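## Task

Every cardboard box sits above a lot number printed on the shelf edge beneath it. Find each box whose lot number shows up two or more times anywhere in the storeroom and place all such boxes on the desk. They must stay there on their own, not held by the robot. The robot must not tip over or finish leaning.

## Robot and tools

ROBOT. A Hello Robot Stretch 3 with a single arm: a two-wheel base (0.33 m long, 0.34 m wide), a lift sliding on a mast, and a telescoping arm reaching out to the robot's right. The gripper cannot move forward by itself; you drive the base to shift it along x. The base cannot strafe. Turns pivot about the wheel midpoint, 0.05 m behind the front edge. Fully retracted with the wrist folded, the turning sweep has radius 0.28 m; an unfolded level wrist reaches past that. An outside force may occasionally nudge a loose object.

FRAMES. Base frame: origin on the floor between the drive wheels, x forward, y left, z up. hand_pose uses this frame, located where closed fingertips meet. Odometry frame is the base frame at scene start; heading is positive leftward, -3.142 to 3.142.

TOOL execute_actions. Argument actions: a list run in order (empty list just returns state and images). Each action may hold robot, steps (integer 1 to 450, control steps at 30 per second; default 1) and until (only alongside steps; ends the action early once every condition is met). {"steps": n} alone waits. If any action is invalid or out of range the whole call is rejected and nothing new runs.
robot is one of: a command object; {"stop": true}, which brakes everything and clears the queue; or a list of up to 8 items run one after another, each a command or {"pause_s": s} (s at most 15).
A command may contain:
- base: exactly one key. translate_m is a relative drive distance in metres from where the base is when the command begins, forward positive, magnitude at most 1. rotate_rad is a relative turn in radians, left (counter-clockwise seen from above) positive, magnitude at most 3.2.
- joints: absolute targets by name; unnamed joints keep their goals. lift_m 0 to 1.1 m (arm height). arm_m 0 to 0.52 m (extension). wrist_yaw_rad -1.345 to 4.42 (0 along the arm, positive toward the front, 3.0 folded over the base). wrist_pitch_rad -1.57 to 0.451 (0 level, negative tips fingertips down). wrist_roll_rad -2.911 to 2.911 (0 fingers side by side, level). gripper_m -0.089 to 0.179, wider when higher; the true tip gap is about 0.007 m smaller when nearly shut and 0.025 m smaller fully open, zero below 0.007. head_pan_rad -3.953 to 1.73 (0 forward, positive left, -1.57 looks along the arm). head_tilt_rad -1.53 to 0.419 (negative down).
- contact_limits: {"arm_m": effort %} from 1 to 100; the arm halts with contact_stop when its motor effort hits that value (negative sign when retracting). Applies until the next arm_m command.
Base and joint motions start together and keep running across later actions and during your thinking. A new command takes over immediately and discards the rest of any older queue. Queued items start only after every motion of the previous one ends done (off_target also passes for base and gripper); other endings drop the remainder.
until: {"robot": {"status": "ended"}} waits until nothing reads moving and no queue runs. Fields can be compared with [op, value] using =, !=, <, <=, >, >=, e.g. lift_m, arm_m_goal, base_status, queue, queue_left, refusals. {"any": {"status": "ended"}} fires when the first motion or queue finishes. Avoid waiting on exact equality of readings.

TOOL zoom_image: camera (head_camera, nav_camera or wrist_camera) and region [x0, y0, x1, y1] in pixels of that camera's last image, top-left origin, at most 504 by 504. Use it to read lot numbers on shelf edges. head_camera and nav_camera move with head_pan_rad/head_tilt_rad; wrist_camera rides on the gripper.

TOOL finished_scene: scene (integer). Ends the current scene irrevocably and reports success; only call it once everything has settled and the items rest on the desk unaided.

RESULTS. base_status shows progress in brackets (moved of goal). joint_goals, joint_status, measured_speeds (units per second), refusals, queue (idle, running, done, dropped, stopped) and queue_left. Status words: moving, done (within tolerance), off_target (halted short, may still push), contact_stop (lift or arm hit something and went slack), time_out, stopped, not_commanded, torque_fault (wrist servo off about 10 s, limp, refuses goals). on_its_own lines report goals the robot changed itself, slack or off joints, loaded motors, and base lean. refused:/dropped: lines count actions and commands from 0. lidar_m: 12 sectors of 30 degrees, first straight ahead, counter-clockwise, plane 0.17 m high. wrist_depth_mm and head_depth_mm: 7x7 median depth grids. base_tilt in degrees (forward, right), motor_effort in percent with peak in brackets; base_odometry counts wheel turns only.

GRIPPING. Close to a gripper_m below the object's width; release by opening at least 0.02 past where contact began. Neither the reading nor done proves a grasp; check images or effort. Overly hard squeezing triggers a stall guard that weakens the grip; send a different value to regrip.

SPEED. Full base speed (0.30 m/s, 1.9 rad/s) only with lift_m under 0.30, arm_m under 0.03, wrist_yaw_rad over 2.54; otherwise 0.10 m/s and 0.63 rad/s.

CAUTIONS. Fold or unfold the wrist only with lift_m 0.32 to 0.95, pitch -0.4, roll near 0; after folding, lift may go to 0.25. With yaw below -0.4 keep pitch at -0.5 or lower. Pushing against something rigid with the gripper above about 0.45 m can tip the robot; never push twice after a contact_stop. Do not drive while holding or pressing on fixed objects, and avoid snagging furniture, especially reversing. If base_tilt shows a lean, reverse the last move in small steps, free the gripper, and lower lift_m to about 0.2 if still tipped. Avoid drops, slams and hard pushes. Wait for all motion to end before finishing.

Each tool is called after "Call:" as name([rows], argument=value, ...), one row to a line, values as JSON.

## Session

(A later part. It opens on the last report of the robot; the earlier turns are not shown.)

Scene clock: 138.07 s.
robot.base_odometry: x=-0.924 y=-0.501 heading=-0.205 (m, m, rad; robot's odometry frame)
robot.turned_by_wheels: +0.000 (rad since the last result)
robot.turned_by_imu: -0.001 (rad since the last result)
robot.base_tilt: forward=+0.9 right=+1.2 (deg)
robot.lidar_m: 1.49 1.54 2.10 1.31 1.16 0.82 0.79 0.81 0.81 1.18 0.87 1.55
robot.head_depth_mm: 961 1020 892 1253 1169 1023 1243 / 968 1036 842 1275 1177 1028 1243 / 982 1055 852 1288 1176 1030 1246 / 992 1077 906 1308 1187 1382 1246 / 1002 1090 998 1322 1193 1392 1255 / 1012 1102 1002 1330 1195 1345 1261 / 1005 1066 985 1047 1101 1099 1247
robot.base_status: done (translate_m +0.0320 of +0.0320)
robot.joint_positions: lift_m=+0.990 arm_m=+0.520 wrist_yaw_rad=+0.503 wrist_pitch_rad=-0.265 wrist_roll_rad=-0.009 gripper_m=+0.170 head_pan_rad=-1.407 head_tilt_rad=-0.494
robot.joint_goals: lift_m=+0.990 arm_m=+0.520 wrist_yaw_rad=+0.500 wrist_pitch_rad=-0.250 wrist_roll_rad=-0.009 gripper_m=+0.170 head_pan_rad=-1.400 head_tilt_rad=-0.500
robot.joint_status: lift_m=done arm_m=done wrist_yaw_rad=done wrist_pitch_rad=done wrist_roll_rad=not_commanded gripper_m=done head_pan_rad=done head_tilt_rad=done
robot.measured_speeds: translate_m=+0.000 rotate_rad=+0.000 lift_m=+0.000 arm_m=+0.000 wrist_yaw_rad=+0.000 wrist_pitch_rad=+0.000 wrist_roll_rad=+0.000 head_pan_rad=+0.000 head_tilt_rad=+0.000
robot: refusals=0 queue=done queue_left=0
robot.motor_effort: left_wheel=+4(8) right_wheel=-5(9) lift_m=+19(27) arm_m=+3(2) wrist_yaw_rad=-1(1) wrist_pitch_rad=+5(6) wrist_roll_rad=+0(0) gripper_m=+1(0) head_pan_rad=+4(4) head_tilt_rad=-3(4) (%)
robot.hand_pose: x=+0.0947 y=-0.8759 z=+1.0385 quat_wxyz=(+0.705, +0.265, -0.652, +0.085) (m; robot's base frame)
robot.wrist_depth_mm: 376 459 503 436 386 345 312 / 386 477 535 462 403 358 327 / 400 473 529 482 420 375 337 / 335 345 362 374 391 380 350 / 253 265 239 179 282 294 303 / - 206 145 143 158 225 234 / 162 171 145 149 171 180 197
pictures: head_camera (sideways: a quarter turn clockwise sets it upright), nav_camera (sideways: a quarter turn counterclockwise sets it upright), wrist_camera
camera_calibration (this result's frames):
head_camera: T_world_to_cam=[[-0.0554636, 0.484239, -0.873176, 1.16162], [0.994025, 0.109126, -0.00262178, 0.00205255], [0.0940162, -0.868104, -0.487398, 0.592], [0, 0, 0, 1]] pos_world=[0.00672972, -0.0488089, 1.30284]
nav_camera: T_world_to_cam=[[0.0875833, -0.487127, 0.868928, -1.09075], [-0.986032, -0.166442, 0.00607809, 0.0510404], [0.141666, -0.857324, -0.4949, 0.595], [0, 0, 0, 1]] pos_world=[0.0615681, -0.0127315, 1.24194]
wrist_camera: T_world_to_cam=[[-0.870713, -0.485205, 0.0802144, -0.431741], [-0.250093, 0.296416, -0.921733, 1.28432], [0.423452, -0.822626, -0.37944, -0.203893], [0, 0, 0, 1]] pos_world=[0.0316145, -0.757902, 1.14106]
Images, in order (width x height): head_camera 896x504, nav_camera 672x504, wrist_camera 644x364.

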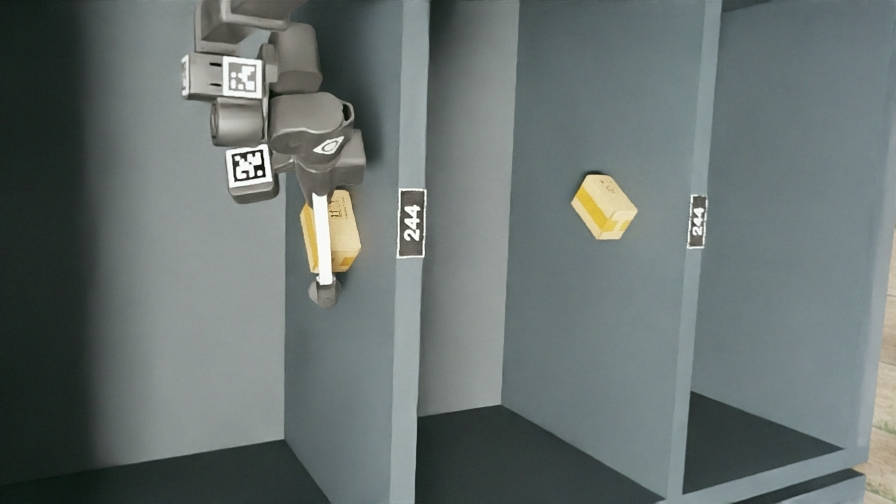

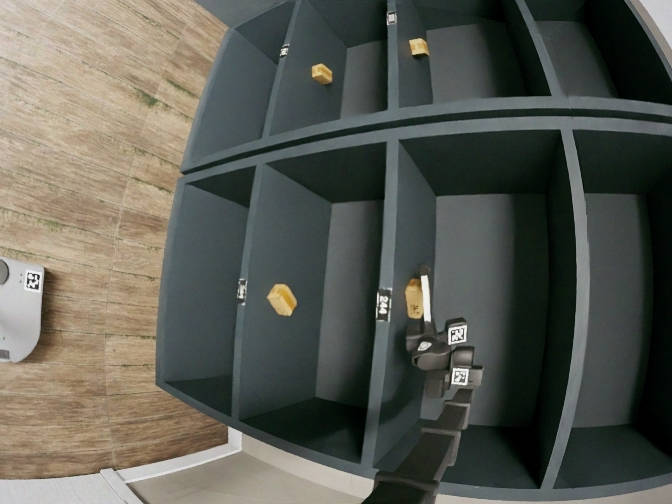

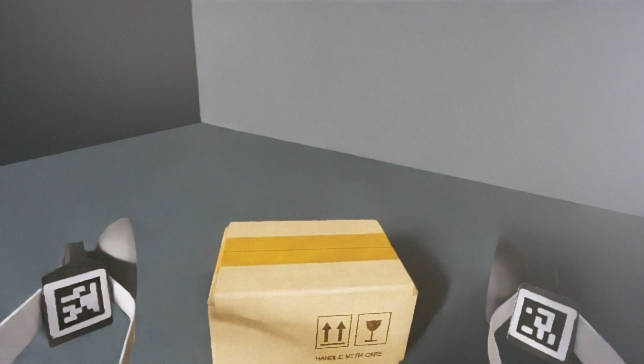

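Call:
execute_actions([
  {"robot":[{"joints":{"lift_m":0.974}},{"joints":{"gripper_m":0.05}}],"steps":450,"until":{"robot":{"status":"ended"}}},
])

Scene clock: 146.33 s.
robot.base_odometry: x=-0.924 y=-0.501 heading=-0.205 (m, m, rad; robot's odometry frame)
robot.turned_by_wheels: +0.000 (rad since the last result)
robot.turned_by_imu: -0.001 (rad since the last result)
robot.base_tilt: forward=+0.8 right=+1.3 (deg)
robot.lidar_m: 1.49 1.54 2.10 1.32 1.16 0.82 0.79 0.81 0.80 1.18 0.87 1.55
robot.head_depth_mm: 958 1026 840 1251 1171 1023 1239 / 969 1041 - 1272 1173 1027 1252 / 980 1062 953 1289 1179 1029 1254 / 990 1076 1062 1304 1190 1387 1252 / 1004 1094 993 1326 1192 1386 1253 / 1014 1105 1003 1329 1196 1345 1257 / 1002 1063 985 1048 1109 1094 1250
robot.base_status: done (translate_m +0.0320 of +0.0320)
robot.joint_positions: lift_m=+0.974 arm_m=+0.520 wrist_yaw_rad=+0.503 wrist_pitch_rad=-0.268 wrist_roll_rad=-0.009 gripper_m=+0.051 head_pan_rad=-1.407 head_tilt_rad=-0.494
robot.joint_goals: lift_m=+0.974 arm_m=+0.520 wrist_yaw_rad=+0.500 wrist_pitch_rad=-0.250 wrist_roll_rad=-0.009 gripper_m=+0.050 head_pan_rad=-1.400 head_tilt_rad=-0.500
robot.joint_status: lift_m=done arm_m=done wrist_yaw_rad=done wrist_pitch_rad=done wrist_roll_rad=not_commanded gripper_m=done head_pan_rad=done head_tilt_rad=done
robot.measured_speeds: translate_m=+0.000 rotate_rad=+0.000 lift_m=+0.000 arm_m=+0.000 wrist_yaw_rad=+0.000 wrist_pitch_rad=+0.000 wrist_roll_rad=+0.000 head_pan_rad=+0.000 head_tilt_rad=+0.000
robot: refusals=0 queue=done queue_left=0
robot.motor_effort: left_wheel=+4(3) right_wheel=-5(5) lift_m=+19(20) arm_m=+2(2) wrist_yaw_rad=+0(1) wrist_pitch_rad=+6(7) wrist_roll_rad=+0(0) gripper_m=-16(92) head_pan_rad=+4(4) head_tilt_rad=-3(4) (%)
robot.hand_pose: x=+0.0945 y=-0.8757 z=+1.0219 quat_wxyz=(+0.706, +0.265, -0.652, +0.084) (m; robot's base frame)
robot.wrist_depth_mm: 377 460 503 439 384 345 312 / 385 478 532 458 404 358 325 / 389 450 492 465 423 378 336 / 298 307 320 333 346 361 344 / 222 230 145 148 233 259 268 / 179 188 129 134 139 203 206 / 153 147 142 145 150 165 167
pictures: head_camera (sideways: a quarter turn clockwise sets it upright), nav_camera (sideways: a quarter turn counterclockwise sets it upright), wrist_camera
camera_calibration (this result's frames):
head_camera: T_world_to_cam=[[-0.0554636, 0.484239, -0.873176, 1.16162], [0.994025, 0.109126, -0.00262179, 0.00205257], [0.0940163, -0.868104, -0.487398, 0.592], [0, 0, 0, 1]] pos_world=[0.00672973, -0.0488089, 1.30284]
nav_camera: T_world_to_cam=[[0.0875834, -0.487127, 0.868928, -1.09075], [-0.986032, -0.166443, 0.00607809, 0.0510404], [0.141666, -0.857324, -0.494901, 0.595001], [0, 0, 0, 1]] pos_world=[0.0615681, -0.0127315, 1.24194]
wrist_camera: T_world_to_cam=[[-0.870824, -0.485008, 0.0802046, -0.430318], [-0.251087, 0.298557, -0.920771, 1.2699], [0.422636, -0.821968, -0.381769, -0.206953], [0, 0, 0, 1]] pos_world=[0.0315892, -0.757952, 1.12479]
Images, in order (width x height): head_camera 896x504, nav_camera 672x504, wrist_camera 644x364.

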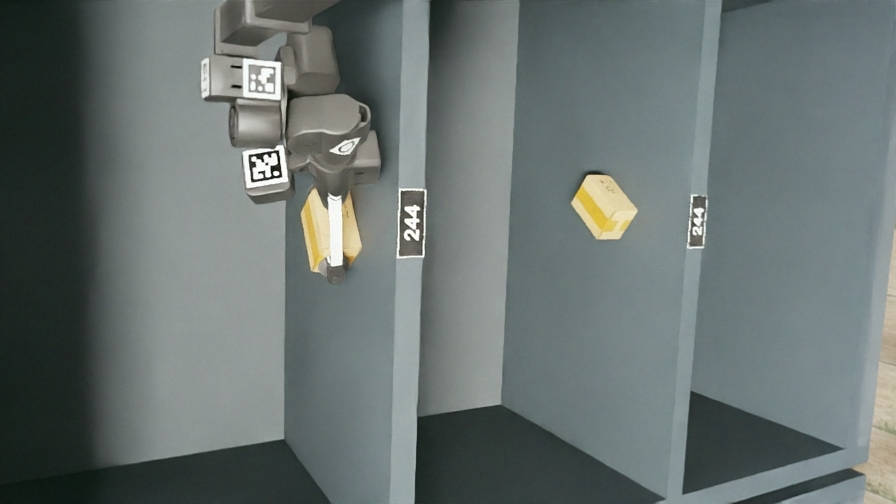

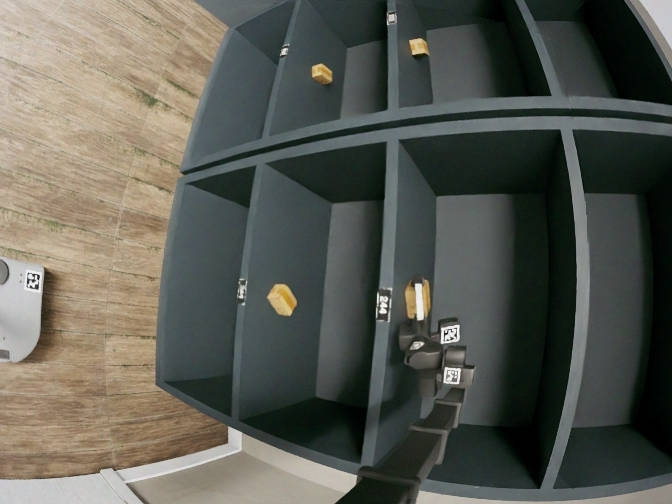

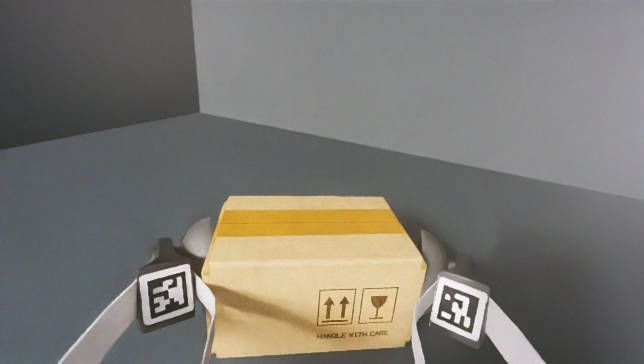

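Call:
execute_actions([
  {"robot":[{"joints":{"gripper_m":0.035}},{"joints":{"lift_m":1.0}},{"joints":{"arm_m":0.1}}],"steps":450,"until":{"robot":{"status":"ended"}}},
])

Scene clock: 167.80 s.
robot.base_odometry: x=-0.924 y=-0.501 heading=-0.205 (m, m, rad; robot's odometry frame)
robot.turned_by_wheels: +0.000 (rad since the last result)
robot.turned_by_imu: -0.001 (rad since the last result)
robot.base_tilt: forward=+0.9 right=+1.3 (deg)
robot.lidar_m: 1.49 1.54 2.09 1.32 1.16 0.82 0.79 0.82 0.81 1.18 0.87 1.55
robot.head_depth_mm: 960 1038 962 - - 1375 1238 / 971 1050 969 - - 1390 1242 / 978 1069 976 - - 1385 1249 / 992 1081 987 489 1067 1388 1255 / 1005 1089 995 761 1125 1393 1253 / 1014 1108 1002 1315 1195 1342 1260 / 1004 1062 985 1048 1103 1098 1244
robot.base_status: done (translate_m +0.0320 of +0.0320)
robot.joint_positions: lift_m=+1.000 arm_m=+0.100 wrist_yaw_rad=+0.502 wrist_pitch_rad=-0.278 wrist_roll_rad=-0.009 gripper_m=+0.039 head_pan_rad=-1.407 head_tilt_rad=-0.494
robot.joint_goals: lift_m=+1.000 arm_m=+0.100 wrist_yaw_rad=+0.500 wrist_pitch_rad=-0.250 wrist_roll_rad=-0.009 gripper_m=+0.038 head_pan_rad=-1.400 head_tilt_rad=-0.500
robot.joint_status: lift_m=done arm_m=done wrist_yaw_rad=done wrist_pitch_rad=done wrist_roll_rad=not_commanded gripper_m=done head_pan_rad=done head_tilt_rad=done
robot.measured_speeds: translate_m=+0.000 rotate_rad=+0.000 lift_m=+0.000 arm_m=+0.000 wrist_yaw_rad=+0.000 wrist_pitch_rad=+0.000 wrist_roll_rad=+0.000 head_pan_rad=+0.000 head_tilt_rad=+0.000
robot: refusals=0 queue=done queue_left=0
robot.motor_effort: left_wheel=+4(4) right_wheel=-5(5) lift_m=+25(27) arm_m=-2(5) wrist_yaw_rad=+0(1) wrist_pitch_rad=+11(11) wrist_roll_rad=+0(0) gripper_m=-19(76) head_pan_rad=+4(4) head_tilt_rad=-4(3) (%)
robot.hand_pose: x=+0.0939 y=-0.4555 z=+1.0451 quat_wxyz=(+0.706, +0.269, -0.650, +0.080) (m; robot's base frame)
robot.wrist_depth_mm: - 546 601 817 762 695 622 / 957 753 637 881 799 711 650 / - 654 583 604 651 702 659 / - - 662 471 430 423 444 / - - 147 148 171 796 346 / - 929 129 133 137 847 764 / - - 141 144 658 764 769
pictures: head_camera (sideways: a quarter turn clockwise sets it upright), nav_camera (sideways: a quarter turn counterclockwise sets it upright), wrist_camera
camera_calibration (this result's frames):
head_camera: T_world_to_cam=[[-0.0555463, 0.48423, -0.873176, 1.16162], [0.994006, 0.109295, -0.00262178, 0.00205268], [0.0941645, -0.868088, -0.487398, 0.591999], [0, 0, 0, 1]] pos_world=[0.00673806, -0.0488088, 1.30284]
nav_camera: T_world_to_cam=[[0.0876666, -0.487112, 0.868928, -1.09075], [-0.986004, -0.166611, 0.00607809, 0.0510402], [0.141812, -0.8573, -0.494901, 0.595], [0, 0, 0, 1]] pos_world=[0.0615702, -0.012722, 1.24194]
wrist_camera: T_world_to_cam=[[-0.87063, -0.485367, 0.0801397, -0.228962], [-0.255427, 0.306789, -0.916863, 1.16572], [0.420429, -0.818718, -0.391076, 0.158908], [0, 0, 0, 1]] pos_world=[0.0316065, -0.33866, 1.1493]
Images, in order (width x height): head_camera 896x504, nav_camera 672x504, wrist_camera 644x364.

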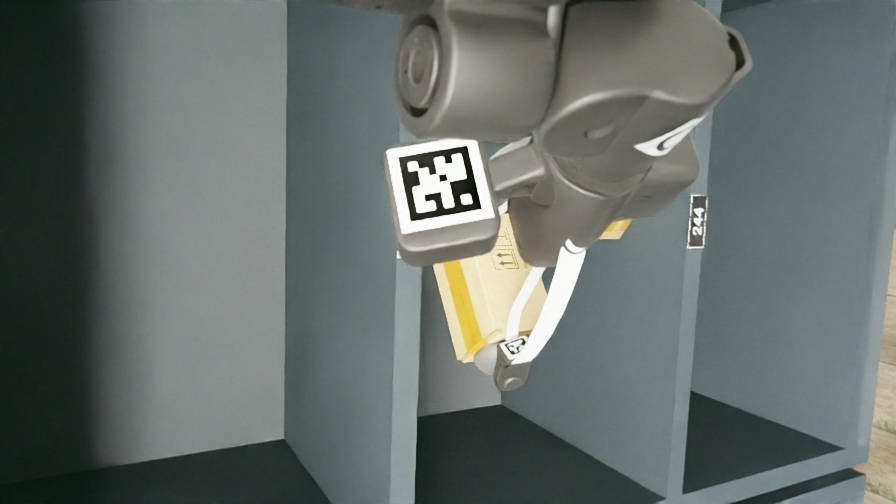

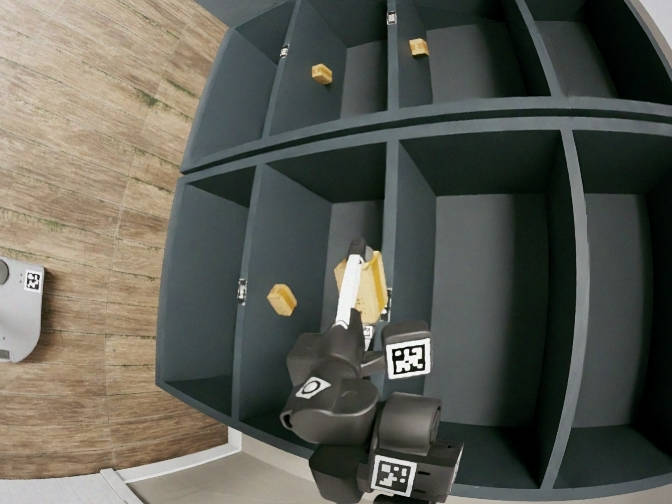

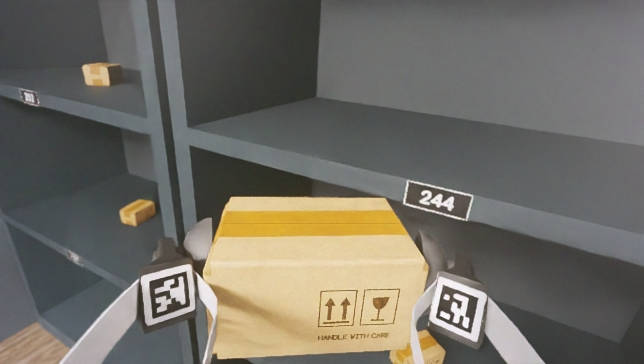

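Call:
execute_actions([
  {"robot":[{"base":{"rotate_rad":2.356},"joints":{"lift_m":0.82,"head_pan_rad":-1.45,"head_tilt_rad":-0.75}},{"base":{"translate_m":0.28},"joints":{"arm_m":0.3}},{"base":{"rotate_rad":0.785},"joints":{"arm_m":0.45}}],"steps":450,"until":{"robot":{"status":"ended"}}},
])

Scene clock: 182.83 s.
robot.base_odometry: x=-1.077 y=-0.267 heading=+2.936 (m, m, rad; robot's odometry frame)
robot.turned_by_wheels: +3.141 (rad since the last result)
robot.turned_by_imu: +3.194 (rad since the last result)
robot.base_tilt: forward=+0.8 right=+1.3 (deg)
robot.lidar_m: 0.59 0.61 0.83 0.94 1.15 1.76 1.69 1.75 2.40 0.73 0.74 0.61
robot.head_depth_mm: 2932 3178 - - 1579 1318 1174 / 2924 1658 974 858 1571 1347 1177 / 2905 1484 - 859 1570 1336 1169 / 2943 1420 946 862 1581 1337 1179 / 2609 1424 1055 864 1168 1327 1180 / 1879 1433 1058 866 1583 1350 1179 / 1429 1365 1058 867 1511 1355 1184
robot.base_status: done (rotate_rad +0.7848 of +0.7850)
robot.joint_positions: lift_m=+0.820 arm_m=+0.450 wrist_yaw_rad=+0.501 wrist_pitch_rad=-0.278 wrist_roll_rad=-0.009 gripper_m=+0.039 head_pan_rad=-1.443 head_tilt_rad=-0.741
robot.joint_goals: lift_m=+0.820 arm_m=+0.450 wrist_yaw_rad=+0.500 wrist_pitch_rad=-0.250 wrist_roll_rad=-0.009 gripper_m=+0.038 head_pan_rad=-1.450 head_tilt_rad=-0.750
robot.joint_status: lift_m=done arm_m=done wrist_yaw_rad=done wrist_pitch_rad=done wrist_roll_rad=not_commanded gripper_m=done head_pan_rad=done head_tilt_rad=done
robot.measured_speeds: translate_m=+0.000 rotate_rad=+0.000 lift_m=+0.000 arm_m=+0.000 wrist_yaw_rad=+0.000 wrist_pitch_rad=+0.000 wrist_roll_rad=+0.000 head_pan_rad=+0.000 head_tilt_rad=+0.000
robot: refusals=0 queue=done queue_left=0
robot.motor_effort: left_wheel=-4(11) right_wheel=+5(13) lift_m=+19(27) arm_m=+2(5) wrist_yaw_rad=+0(2) wrist_pitch_rad=+11(11) wrist_roll_rad=+0(0) gripper_m=-19(18) head_pan_rad=-3(8) head_tilt_rad=-5(25) (%)
robot.hand_pose: x=+0.0937 y=-0.8051 z=+0.8654 quat_wxyz=(+0.706, +0.268, -0.651, +0.080) (m; robot's base frame)
robot.wrist_depth_mm: 468 570 746 - - - - / 482 593 789 - - - - / 497 617 778 957 - - - / 503 569 593 615 639 664 - / 413 430 147 148 171 485 498 / 333 351 129 134 137 379 387 / 280 277 142 144 280 305 313
pictures: head_camera (sideways: a quarter turn clockwise sets it upright), nav_camera (sideways: a quarter turn counterclockwise sets it upright), wrist_camera
camera_calibration (this result's frames):
head_camera: T_world_to_cam=[[-0.0631018, 0.682648, -0.728017, 0.972428], [0.997037, 0.075284, -0.0158269, 0.0192229], [0.0440038, -0.726859, -0.685376, 0.849861], [0, 0, 0, 1]] pos_world=[0.00479894, -0.0475451, 1.29072]
nav_camera: T_world_to_cam=[[0.0949328, -0.685428, 0.721925, -0.899159], [-0.991243, -0.131955, 0.00506371, 0.0523946], [0.091791, -0.716084, -0.691953, 0.851654], [0, 0, 0, 1]] pos_world=[0.0591213, 0.000459957, 1.23816]
wrist_camera: T_world_to_cam=[[-0.871147, -0.484437, 0.0801435, -0.383618], [-0.255108, 0.307071, -0.916857, 1.10839], [0.41955, -0.819163, -0.391088, -0.197676], [0, 0, 0, 1]] pos_world=[0.0315069, -0.688123, 0.969674]
Images, in order (width x height): head_camera 896x504, nav_camera 672x504, wrist_camera 644x364.

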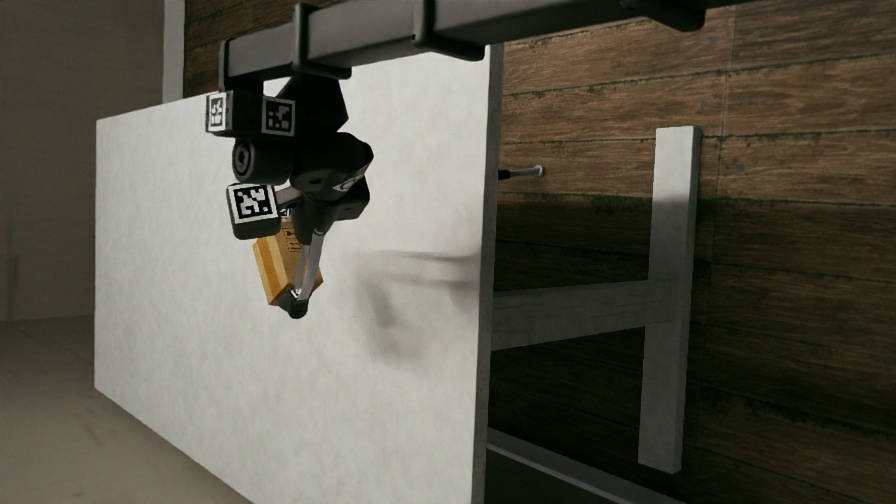

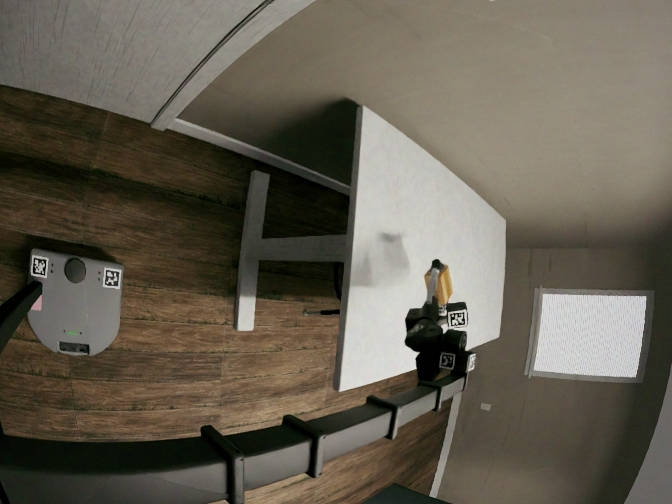

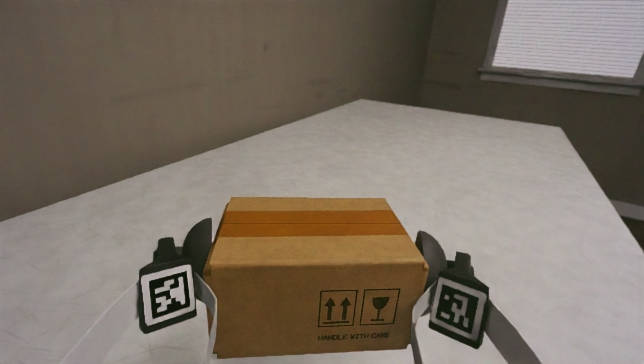

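Call:
execute_actions([
  {"robot":[{"joints":{"lift_m":0.715,"arm_m":0.5}}],"steps":450,"until":{"robot":{"status":"ended"}}},
])

Scene clock: 210.83 s.
robot.base_odometry: x=-1.077 y=-0.267 heading=+2.936 (m, m, rad; robot's odometry frame)
robot.turned_by_wheels: +0.000 (rad since the last result)
robot.turned_by_imu: -0.001 (rad since the last result)
robot.base_tilt: forward=+0.9 right=+1.3 (deg)
robot.lidar_m: 0.59 0.61 0.83 0.94 1.15 1.76 1.69 1.75 2.40 0.73 0.73 0.61
robot.head_depth_mm: 2946 3160 2382 1938 - - 1153 / 2917 1483 1131 835 1570 1343 1176 / 2925 1417 1135 834 1578 1336 1177 / 2938 1423 1093 859 1583 1346 1178 / 2604 1424 1053 864 1166 1325 1181 / 1883 1425 1058 868 1587 1355 1181 / 1424 1360 1062 867 1504 1355 1185
robot.base_status: done (rotate_rad +0.7848 of +0.7850)
robot.joint_positions: lift_m=+0.715 arm_m=+0.500 wrist_yaw_rad=+0.501 wrist_pitch_rad=-0.278 wrist_roll_rad=-0.009 gripper_m=+0.039 head_pan_rad=-1.443 head_tilt_rad=-0.741
robot.joint_goals: lift_m=+0.715 arm_m=+0.500 wrist_yaw_rad=+0.500 wrist_pitch_rad=-0.250 wrist_roll_rad=-0.009 gripper_m=+0.038 head_pan_rad=-1.450 head_tilt_rad=-0.750
robot.joint_status: lift_m=done arm_m=done wrist_yaw_rad=done wrist_pitch_rad=done wrist_roll_rad=not_commanded gripper_m=done head_pan_rad=done head_tilt_rad=done
robot.measured_speeds: translate_m=+0.000 rotate_rad=+0.000 lift_m=+0.000 arm_m=+0.000 wrist_yaw_rad=+0.000 wrist_pitch_rad=+0.000 wrist_roll_rad=+0.000 head_pan_rad=+0.000 head_tilt_rad=+0.000
robot: refusals=0 queue=done queue_left=0
robot.motor_effort: left_wheel=-5(4) right_wheel=+5(5) lift_m=+19(24) arm_m=+2(2) wrist_yaw_rad=+0(0) wrist_pitch_rad=+11(11) wrist_roll_rad=+0(0) gripper_m=-18(20) head_pan_rad=-3(3) head_tilt_rad=-6(5) (%)
robot.hand_pose: x=+0.0937 y=-0.8551 z=+0.7604 quat_wxyz=(+0.706, +0.268, -0.651, +0.080) (m; robot's base frame)
robot.wrist_depth_mm: 470 570 743 - - - - / 477 598 759 - - - - / 464 479 510 545 587 621 687 / 313 323 336 351 364 381 400 / 237 244 147 149 171 274 284 / 191 202 129 133 137 216 220 / 162 158 141 144 159 174 180
pictures: head_camera (sideways: a quarter turn clockwise sets it upright), nav_camera (sideways: a quarter turn counterclockwise sets it upright), wrist_camera
camera_calibration (this result's frames):
head_camera: T_world_to_cam=[[-0.0631025, 0.682652, -0.728014, 0.972423], [0.997036, 0.0752844, -0.0158272, 0.0192232], [0.0440036, -0.726855, -0.68538, 0.849866], [0, 0, 0, 1]] pos_world=[0.00479895, -0.047545, 1.29072]
nav_camera: T_world_to_cam=[[0.0949336, -0.685432, 0.721921, -0.899154], [-0.991243, -0.131956, 0.00506369, 0.0523946], [0.0917907, -0.71608, -0.691957, 0.851659], [0, 0, 0, 1]] pos_world=[0.0591213, 0.000460326, 1.23816]
wrist_camera: T_world_to_cam=[[-0.871158, -0.484418, 0.0801434, -0.399415], [-0.25511, 0.307094, -0.916849, 1.02749], [0.419527, -0.819166, -0.391108, -0.279684], [0, 0, 0, 1]] pos_world=[0.0315048, -0.738128, 0.864677]
Images, in order (width x height): head_camera 896x504, nav_camera 672x504, wrist_camera 644x364.

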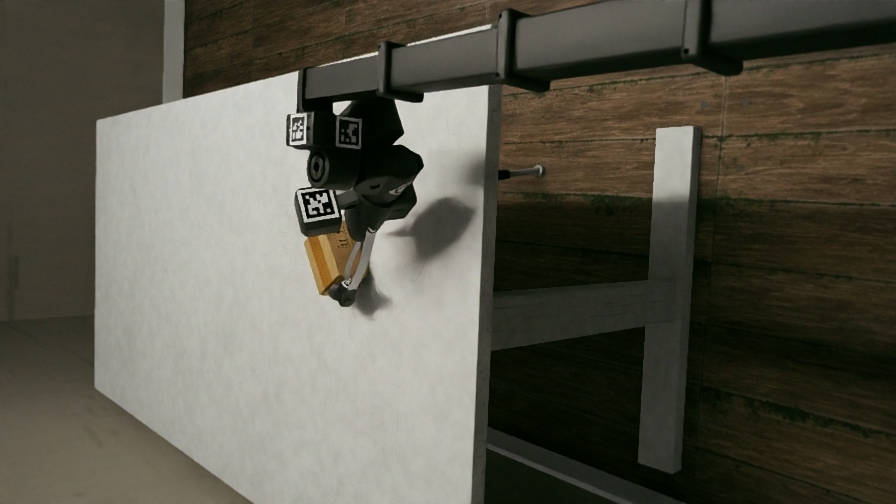

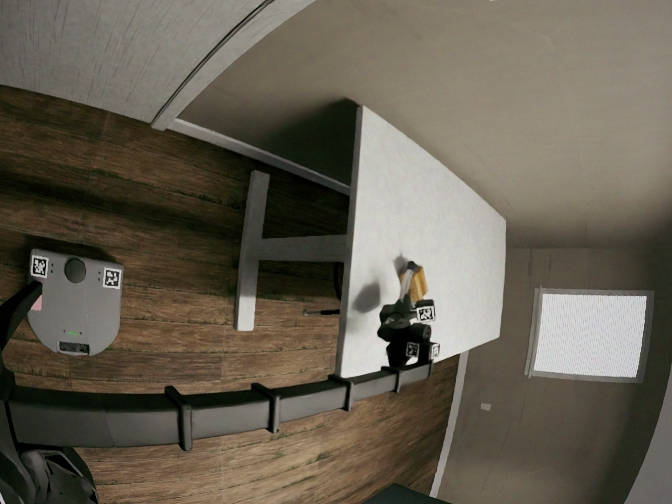

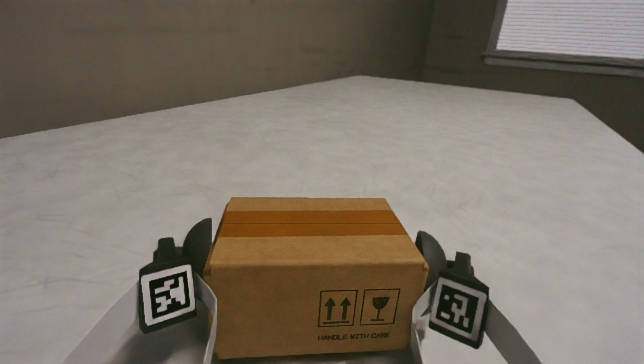

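Call:
execute_actions([
  {"robot":[{"joints":{"lift_m":0.707}},{"joints":{"gripper_m":0.17}},{"joints":{"lift_m":0.79}}],"steps":450,"until":{"robot":{"status":"ended"}}},
])

Scene clock: 224.97 s.
robot.base_odometry: x=-1.077 y=-0.267 heading=+2.936 (m, m, rad; robot's odometry frame)
robot.turned_by_wheels: +0.000 (rad since the last result)
robot.turned_by_imu: -0.001 (rad since the last result)
robot.base_tilt: forward=+0.8 right=+1.3 (deg)
robot.lidar_m: 0.59 0.61 0.83 0.93 1.15 1.76 1.69 1.75 2.40 0.72 0.73 0.61
robot.head_depth_mm: 2961 3179 2475 - 1558 1320 1168 / 2924 1569 978 859 1568 1343 1174 / 2875 1448 - 861 1581 1342 1174 / 2912 1418 959 861 1587 1341 1176 / 2615 1426 1053 861 1165 1326 1177 / 1897 1429 1055 863 1577 1352 1181 / 1423 1364 1058 868 1507 1359 1177
robot.base_status: done (rotate_rad +0.7848 of +0.7850)
robot.joint_positions: lift_m=+0.790 arm_m=+0.500 wrist_yaw_rad=+0.501 wrist_pitch_rad=-0.275 wrist_roll_rad=-0.009 gripper_m=+0.170 head_pan_rad=-1.443 head_tilt_rad=-0.741
robot.joint_goals: lift_m=+0.790 arm_m=+0.500 wrist_yaw_rad=+0.500 wrist_pitch_rad=-0.250 wrist_roll_rad=-0.009 gripper_m=+0.170 head_pan_rad=-1.450 head_tilt_rad=-0.750
robot.joint_status: lift_m=done arm_m=done wrist_yaw_rad=done wrist_pitch_rad=done wrist_roll_rad=not_commanded gripper_m=done head_pan_rad=done head_tilt_rad=done
robot.measured_speeds: translate_m=+0.000 rotate_rad=+0.000 lift_m=+0.000 arm_m=+0.000 wrist_yaw_rad=+0.000 wrist_pitch_rad=+0.000 wrist_roll_rad=+0.000 head_pan_rad=+0.000 head_tilt_rad=+0.000
robot: refusals=0 queue=done queue_left=0
robot.motor_effort: left_wheel=-4(4) right_wheel=+5(5) lift_m=+25(25) arm_m=+2(3) wrist_yaw_rad=+0(0) wrist_pitch_rad=+9(11) wrist_roll_rad=+0(0) gripper_m=+0(82) head_pan_rad=-3(3) head_tilt_rad=-6(6) (%)
robot.hand_pose: x=+0.0938 y=-0.8553 z=+0.8357 quat_wxyz=(+0.706, +0.267, -0.651, +0.081) (m; robot's base frame)
robot.wrist_depth_mm: 469 567 748 - - - - / 482 589 783 - - - - / 493 611 740 865 913 981 - / 480 504 522 541 569 597 675 / 369 384 387 399 416 428 439 / - 303 309 315 322 332 342 / 237 250 211 200 266 263 289
pictures: head_camera (sideways: a quarter turn clockwise sets it upright), nav_camera (sideways: a quarter turn counterclockwise sets it upright), wrist_camera
camera_calibration (this result's frames):
head_camera: T_world_to_cam=[[-0.0631021, 0.682652, -0.728014, 0.972424], [0.997037, 0.0752838, -0.0158272, 0.0192232], [0.0440032, -0.726855, -0.68538, 0.849866], [0, 0, 0, 1]] pos_world=[0.00479892, -0.047545, 1.29072]
nav_camera: T_world_to_cam=[[0.0949332, -0.685432, 0.721921, -0.899154], [-0.991243, -0.131955, 0.00506369, 0.0523946], [0.0917903, -0.71608, -0.691957, 0.851659], [0, 0, 0, 1]] pos_world=[0.0591213, 0.000460283, 1.23816]
wrist_camera: T_world_to_cam=[[-0.871266, -0.484222, 0.0801602, -0.405289], [-0.253908, 0.304904, -0.917913, 1.09554], [0.420032, -0.820099, -0.3886, -0.253407], [0, 0, 0, 1]] pos_world=[0.0314899, -0.738103, 0.939621]
Images, in order (width x height): head_camera 896x504, nav_camera 672x504, wrist_camera 644x364.

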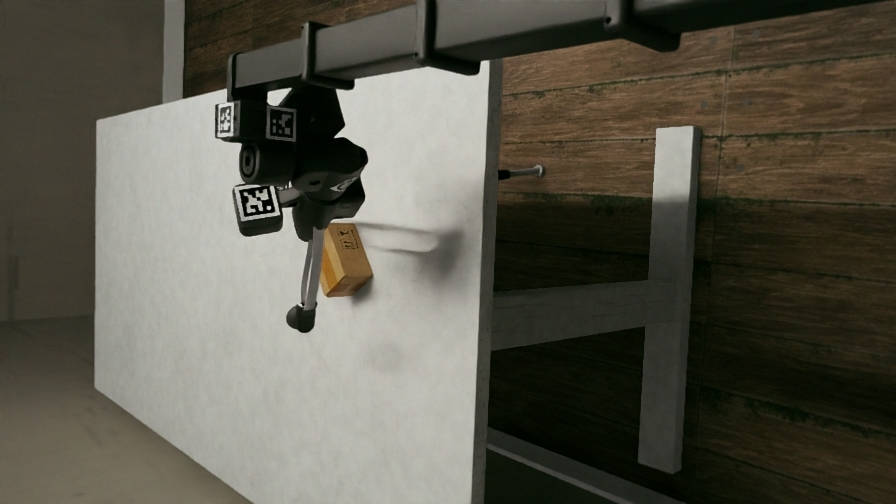

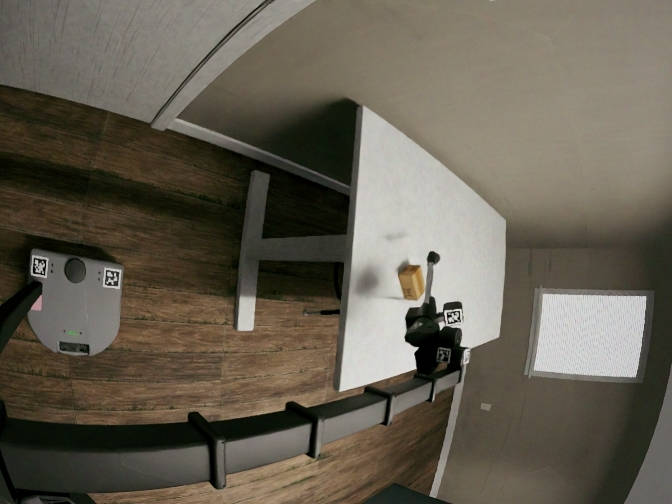

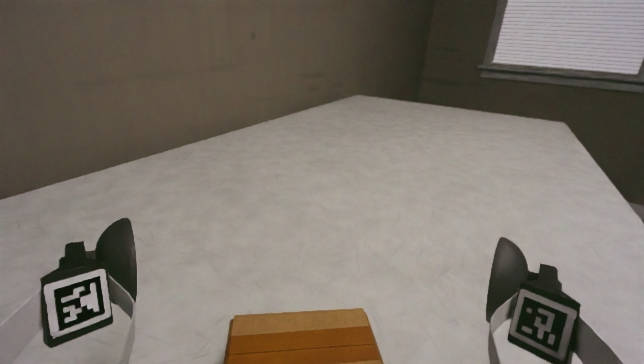

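Call:
execute_actions([
  {"robot":{"base":{"rotate_rad":-0.6435},"joints":{"arm_m":0.12,"lift_m":0.81}},"steps":200,"until":{"robot":{"base_status":"done"}}},
  {"robot":{"base":{"translate_m":-0.45},"joints":{"wrist_yaw_rad":-0.38}},"steps":300,"until":{"robot":{"base_status":"done"}}},
  {"robot":[{"base":{"rotate_rad":-2.498},"joints":{"lift_m":0.61,"head_pan_rad":-1.75,"head_tilt_rad":-0.7}},{"joints":{"arm_m":0.42}}],"steps":450,"until":{"robot":{"status":"ended"}}},
])

Scene clock: 245.07 s.
robot.base_odometry: x=-0.780 y=-0.605 heading=-0.206 (m, m, rad; robot's odometry frame)
robot.turned_by_wheels: -3.141 (rad since the last result)
robot.turned_by_imu: -3.200 (rad since the last result)
robot.base_tilt: forward=+0.8 right=+1.3 (deg)
robot.lidar_m: 1.33 1.38 1.86 1.41 1.39 0.99 0.95 0.98 0.83 1.10 0.73 1.38
robot.head_depth_mm: 911 807 1003 1056 1169 1342 1190 / 1009 816 1254 1160 1411 1341 1209 / 985 816 1271 1159 1027 - 1191 / 968 824 1237 1203 1423 1299 1193 / 943 826 1205 1239 1418 1296 1201 / 924 827 1170 1171 1006 1299 1196 / 908 831 677 1169 985 1303 1196
robot.base_status: done (rotate_rad -2.4978 of -2.4980)
robot.joint_positions: lift_m=+0.610 arm_m=+0.420 wrist_yaw_rad=-0.378 wrist_pitch_rad=-0.274 wrist_roll_rad=-0.009 gripper_m=+0.170 head_pan_rad=-1.743 head_tilt_rad=-0.704
robot.joint_goals: lift_m=+0.610 arm_m=+0.420 wrist_yaw_rad=-0.380 wrist_pitch_rad=-0.250 wrist_roll_rad=-0.009 gripper_m=+0.170 head_pan_rad=-1.750 head_tilt_rad=-0.700
robot.joint_status: lift_m=done arm_m=done wrist_yaw_rad=done wrist_pitch_rad=done wrist_roll_rad=not_commanded gripper_m=done head_pan_rad=done head_tilt_rad=done
robot.measured_speeds: translate_m=+0.000 rotate_rad=+0.000 lift_m=+0.000 arm_m=+0.000 wrist_yaw_rad=+0.000 wrist_pitch_rad=+0.000 wrist_roll_rad=+0.000 head_pan_rad=+0.000 head_tilt_rad=+0.000
robot: refusals=0 queue=done queue_left=0
robot.motor_effort: left_wheel=+4(11) right_wheel=-6(14) lift_m=+19(25) arm_m=+2(3) wrist_yaw_rad=-1(2) wrist_pitch_rad=+9(10) wrist_roll_rad=+0(0) gripper_m=+0(0) head_pan_rad=-3(23) head_tilt_rad=+2(7) (%)
robot.hand_pose: x=-0.1101 y=-0.7878 z=+0.6563 quat_wxyz=(+0.673, -0.035, -0.703, -0.227) (m; robot's base frame)
robot.wrist_depth_mm: 335 362 396 438 487 485 378 / 352 380 419 468 522 496 386 / 372 401 445 496 561 508 394 / 392 424 470 512 568 513 399 / 382 401 399 410 428 445 400 / - 311 319 326 335 342 355 / 245 257 246 217 275 273 299
pictures: head_camera (sideways: a quarter turn clockwise sets it upright), nav_camera (sideways: a quarter turn counterclockwise sets it upright), wrist_camera
camera_calibration (this result's frames):
head_camera: T_world_to_cam=[[0.136731, 0.644199, -0.752537, 1.00317], [0.97469, -0.223129, -0.0139126, 0.0168677], [-0.176876, -0.731588, -0.658403, 0.816124], [0, 0, 0, 1]] pos_world=[-0.0092519, -0.0454089, 1.29249]
nav_camera: T_world_to_cam=[[-0.107178, -0.656472, 0.746697, -0.930212], [-0.985956, 0.166926, 0.00523497, 0.0521391], [-0.12808, -0.735649, -0.665143, 0.818124], [0, 0, 0, 1]] pos_world=[0.0564933, -0.0175091, 1.23848]
wrist_camera: T_world_to_cam=[[-0.928722, 0.362006, 0.0801638, 0.124441], [0.0725563, 0.389467, -0.918178, 0.961197], [-0.363607, -0.846916, -0.387972, -0.289963], [0, 0, 0, 1]] pos_world=[-0.0596025, -0.664977, 0.760077]
Images, in order (width x height): head_camera 896x504, nav_camera 672x504, wrist_camera 644x364.

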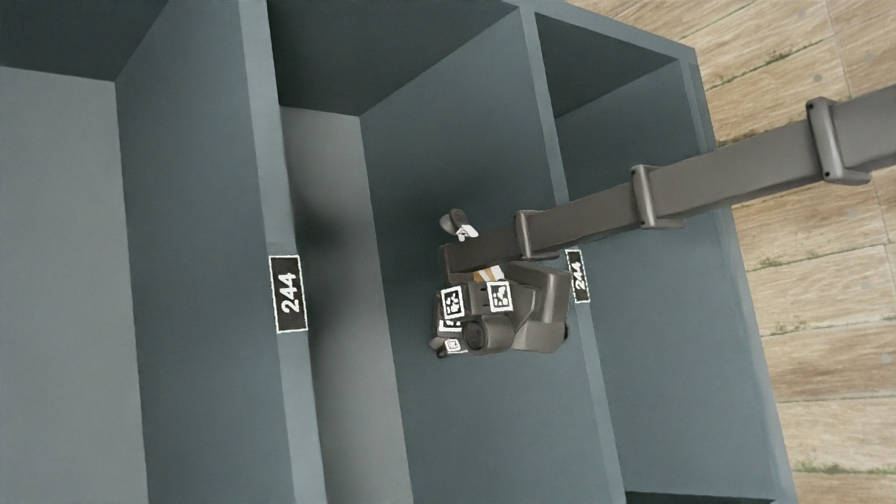

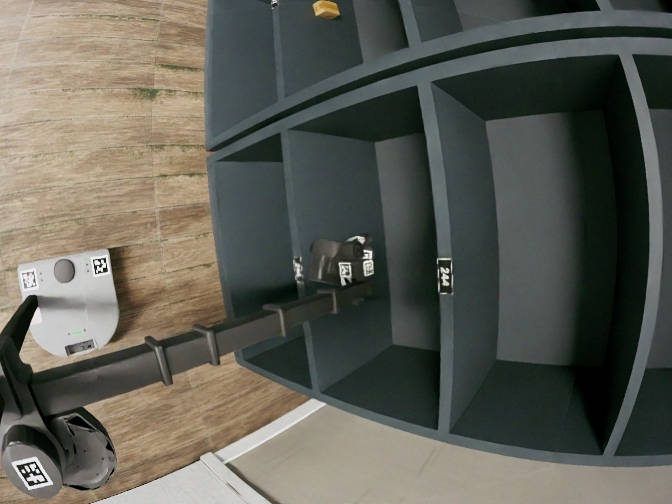

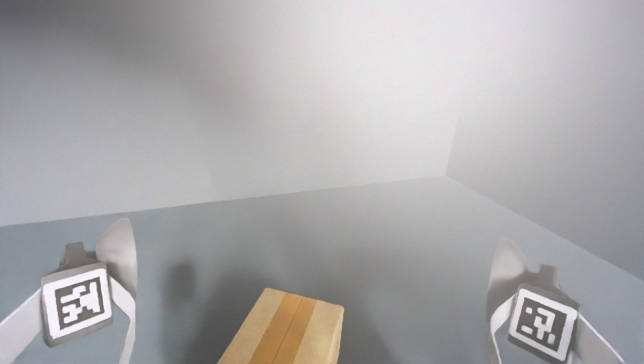

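Call:
execute_actions([
  {"robot":[{"base":{"translate_m":0.008},"joints":{"lift_m":0.522,"arm_m":0.432,"gripper_m":0.14}},{"joints":{"gripper_m":0.015}}],"steps":450,"until":{"robot":{"status":"ended"}}},
])

Scene clock: 258.30 s.
robot.base_odometry: x=-0.772 y=-0.606 heading=-0.206 (m, m, rad; robot's odometry frame)
robot.turned_by_wheels: +0.000 (rad since the last result)
robot.turned_by_imu: -0.001 (rad since the last result)
robot.base_tilt: forward=+0.9 right=+1.3 (deg)
robot.lidar_m: 1.32 1.37 1.86 3.64 1.40 1.00 0.96 0.99 0.84 1.10 0.72 1.38
robot.head_depth_mm: 927 810 1021 1076 1185 1345 1192 / 1007 812 1256 1159 1412 1342 1206 / 985 817 1270 1155 1422 1347 1170 / 964 820 1240 1162 1425 1300 1195 / 943 823 1204 1200 1424 1297 1193 / 927 827 1171 1165 1008 1296 1199 / 908 831 675 1168 980 1293 1196
robot.base_status: done (translate_m +0.0080 of +0.0080)
robot.joint_positions: lift_m=+0.522 arm_m=+0.432 wrist_yaw_rad=-0.378 wrist_pitch_rad=-0.274 wrist_roll_rad=-0.009 gripper_m=+0.016 head_pan_rad=-1.743 head_tilt_rad=-0.704
robot.joint_goals: lift_m=+0.522 arm_m=+0.432 wrist_yaw_rad=-0.380 wrist_pitch_rad=-0.250 wrist_roll_rad=-0.009 gripper_m=+0.015 head_pan_rad=-1.750 head_tilt_rad=-0.700
robot.joint_status: lift_m=done arm_m=done wrist_yaw_rad=done wrist_pitch_rad=done wrist_roll_rad=not_commanded gripper_m=done head_pan_rad=done head_tilt_rad=done
robot.measured_speeds: translate_m=+0.000 rotate_rad=+0.000 lift_m=+0.000 arm_m=+0.000 wrist_yaw_rad=+0.000 wrist_pitch_rad=+0.000 wrist_roll_rad=+0.000 head_pan_rad=+0.000 head_tilt_rad=+0.000
robot: refusals=0 queue=done queue_left=0
robot.motor_effort: left_wheel=+4(9) right_wheel=-6(10) lift_m=+18(19) arm_m=+2(4) wrist_yaw_rad=-1(1) wrist_pitch_rad=+9(9) wrist_roll_rad=+0(0) gripper_m=-25(90) head_pan_rad=-3(3) head_tilt_rad=+1(2) (%)
robot.hand_pose: x=-0.1101 y=-0.7998 z=+0.5683 quat_wxyz=(+0.673, -0.035, -0.703, -0.227) (m; robot's base frame)
robot.wrist_depth_mm: 327 354 386 429 475 495 387 / 343 368 407 450 505 504 394 / 360 390 426 469 516 492 396 / 304 311 324 338 353 373 380 / 228 235 243 155 246 265 275 / 184 188 131 127 - 208 213 / 154 155 149 133 160 171 174
pictures: head_camera (sideways: a quarter turn clockwise sets it upright), nav_camera (sideways: a quarter turn counterclockwise sets it upright), wrist_camera
camera_calibration (this result's frames):
head_camera: T_world_to_cam=[[0.136731, 0.644199, -0.752537, 1.00317], [0.97469, -0.223129, -0.0139126, 0.0168677], [-0.176875, -0.731588, -0.658403, 0.816124], [0, 0, 0, 1]] pos_world=[-0.0092519, -0.0454089, 1.29249]
nav_camera: T_world_to_cam=[[-0.107179, -0.656472, 0.746697, -0.930212], [-0.985956, 0.166926, 0.00523497, 0.0521391], [-0.12808, -0.735649, -0.665144, 0.818125], [0, 0, 0, 1]] pos_world=[0.0564933, -0.0175091, 1.23848]
wrist_camera: T_world_to_cam=[[-0.928723, 0.362006, 0.0801602, 0.135843], [0.0725566, 0.389459, -0.918181, 0.885071], [-0.363606, -0.84692, -0.387966, -0.334278], [0, 0, 0, 1]] pos_world=[-0.0596025, -0.676982, 0.672078]
Images, in order (width x height): head_camera 896x504, nav_camera 672x504, wrist_camera 644x364.

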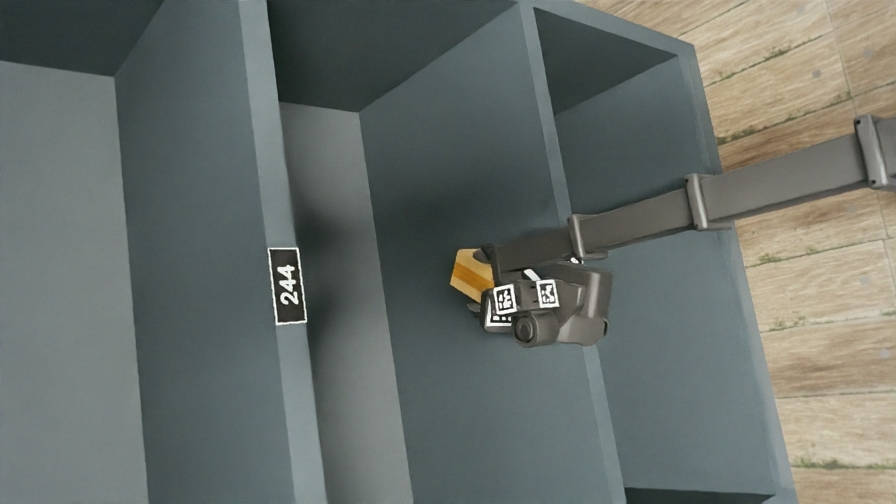

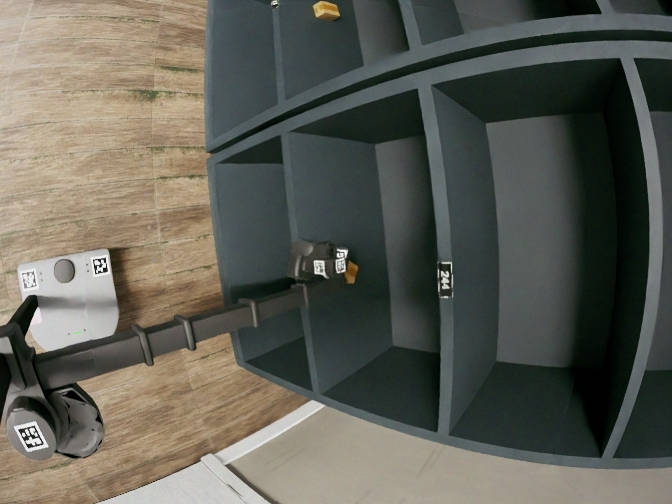

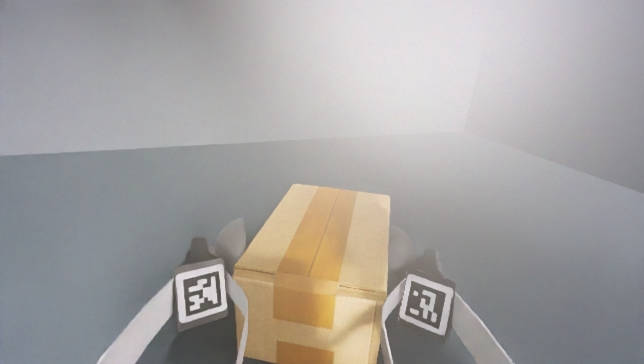

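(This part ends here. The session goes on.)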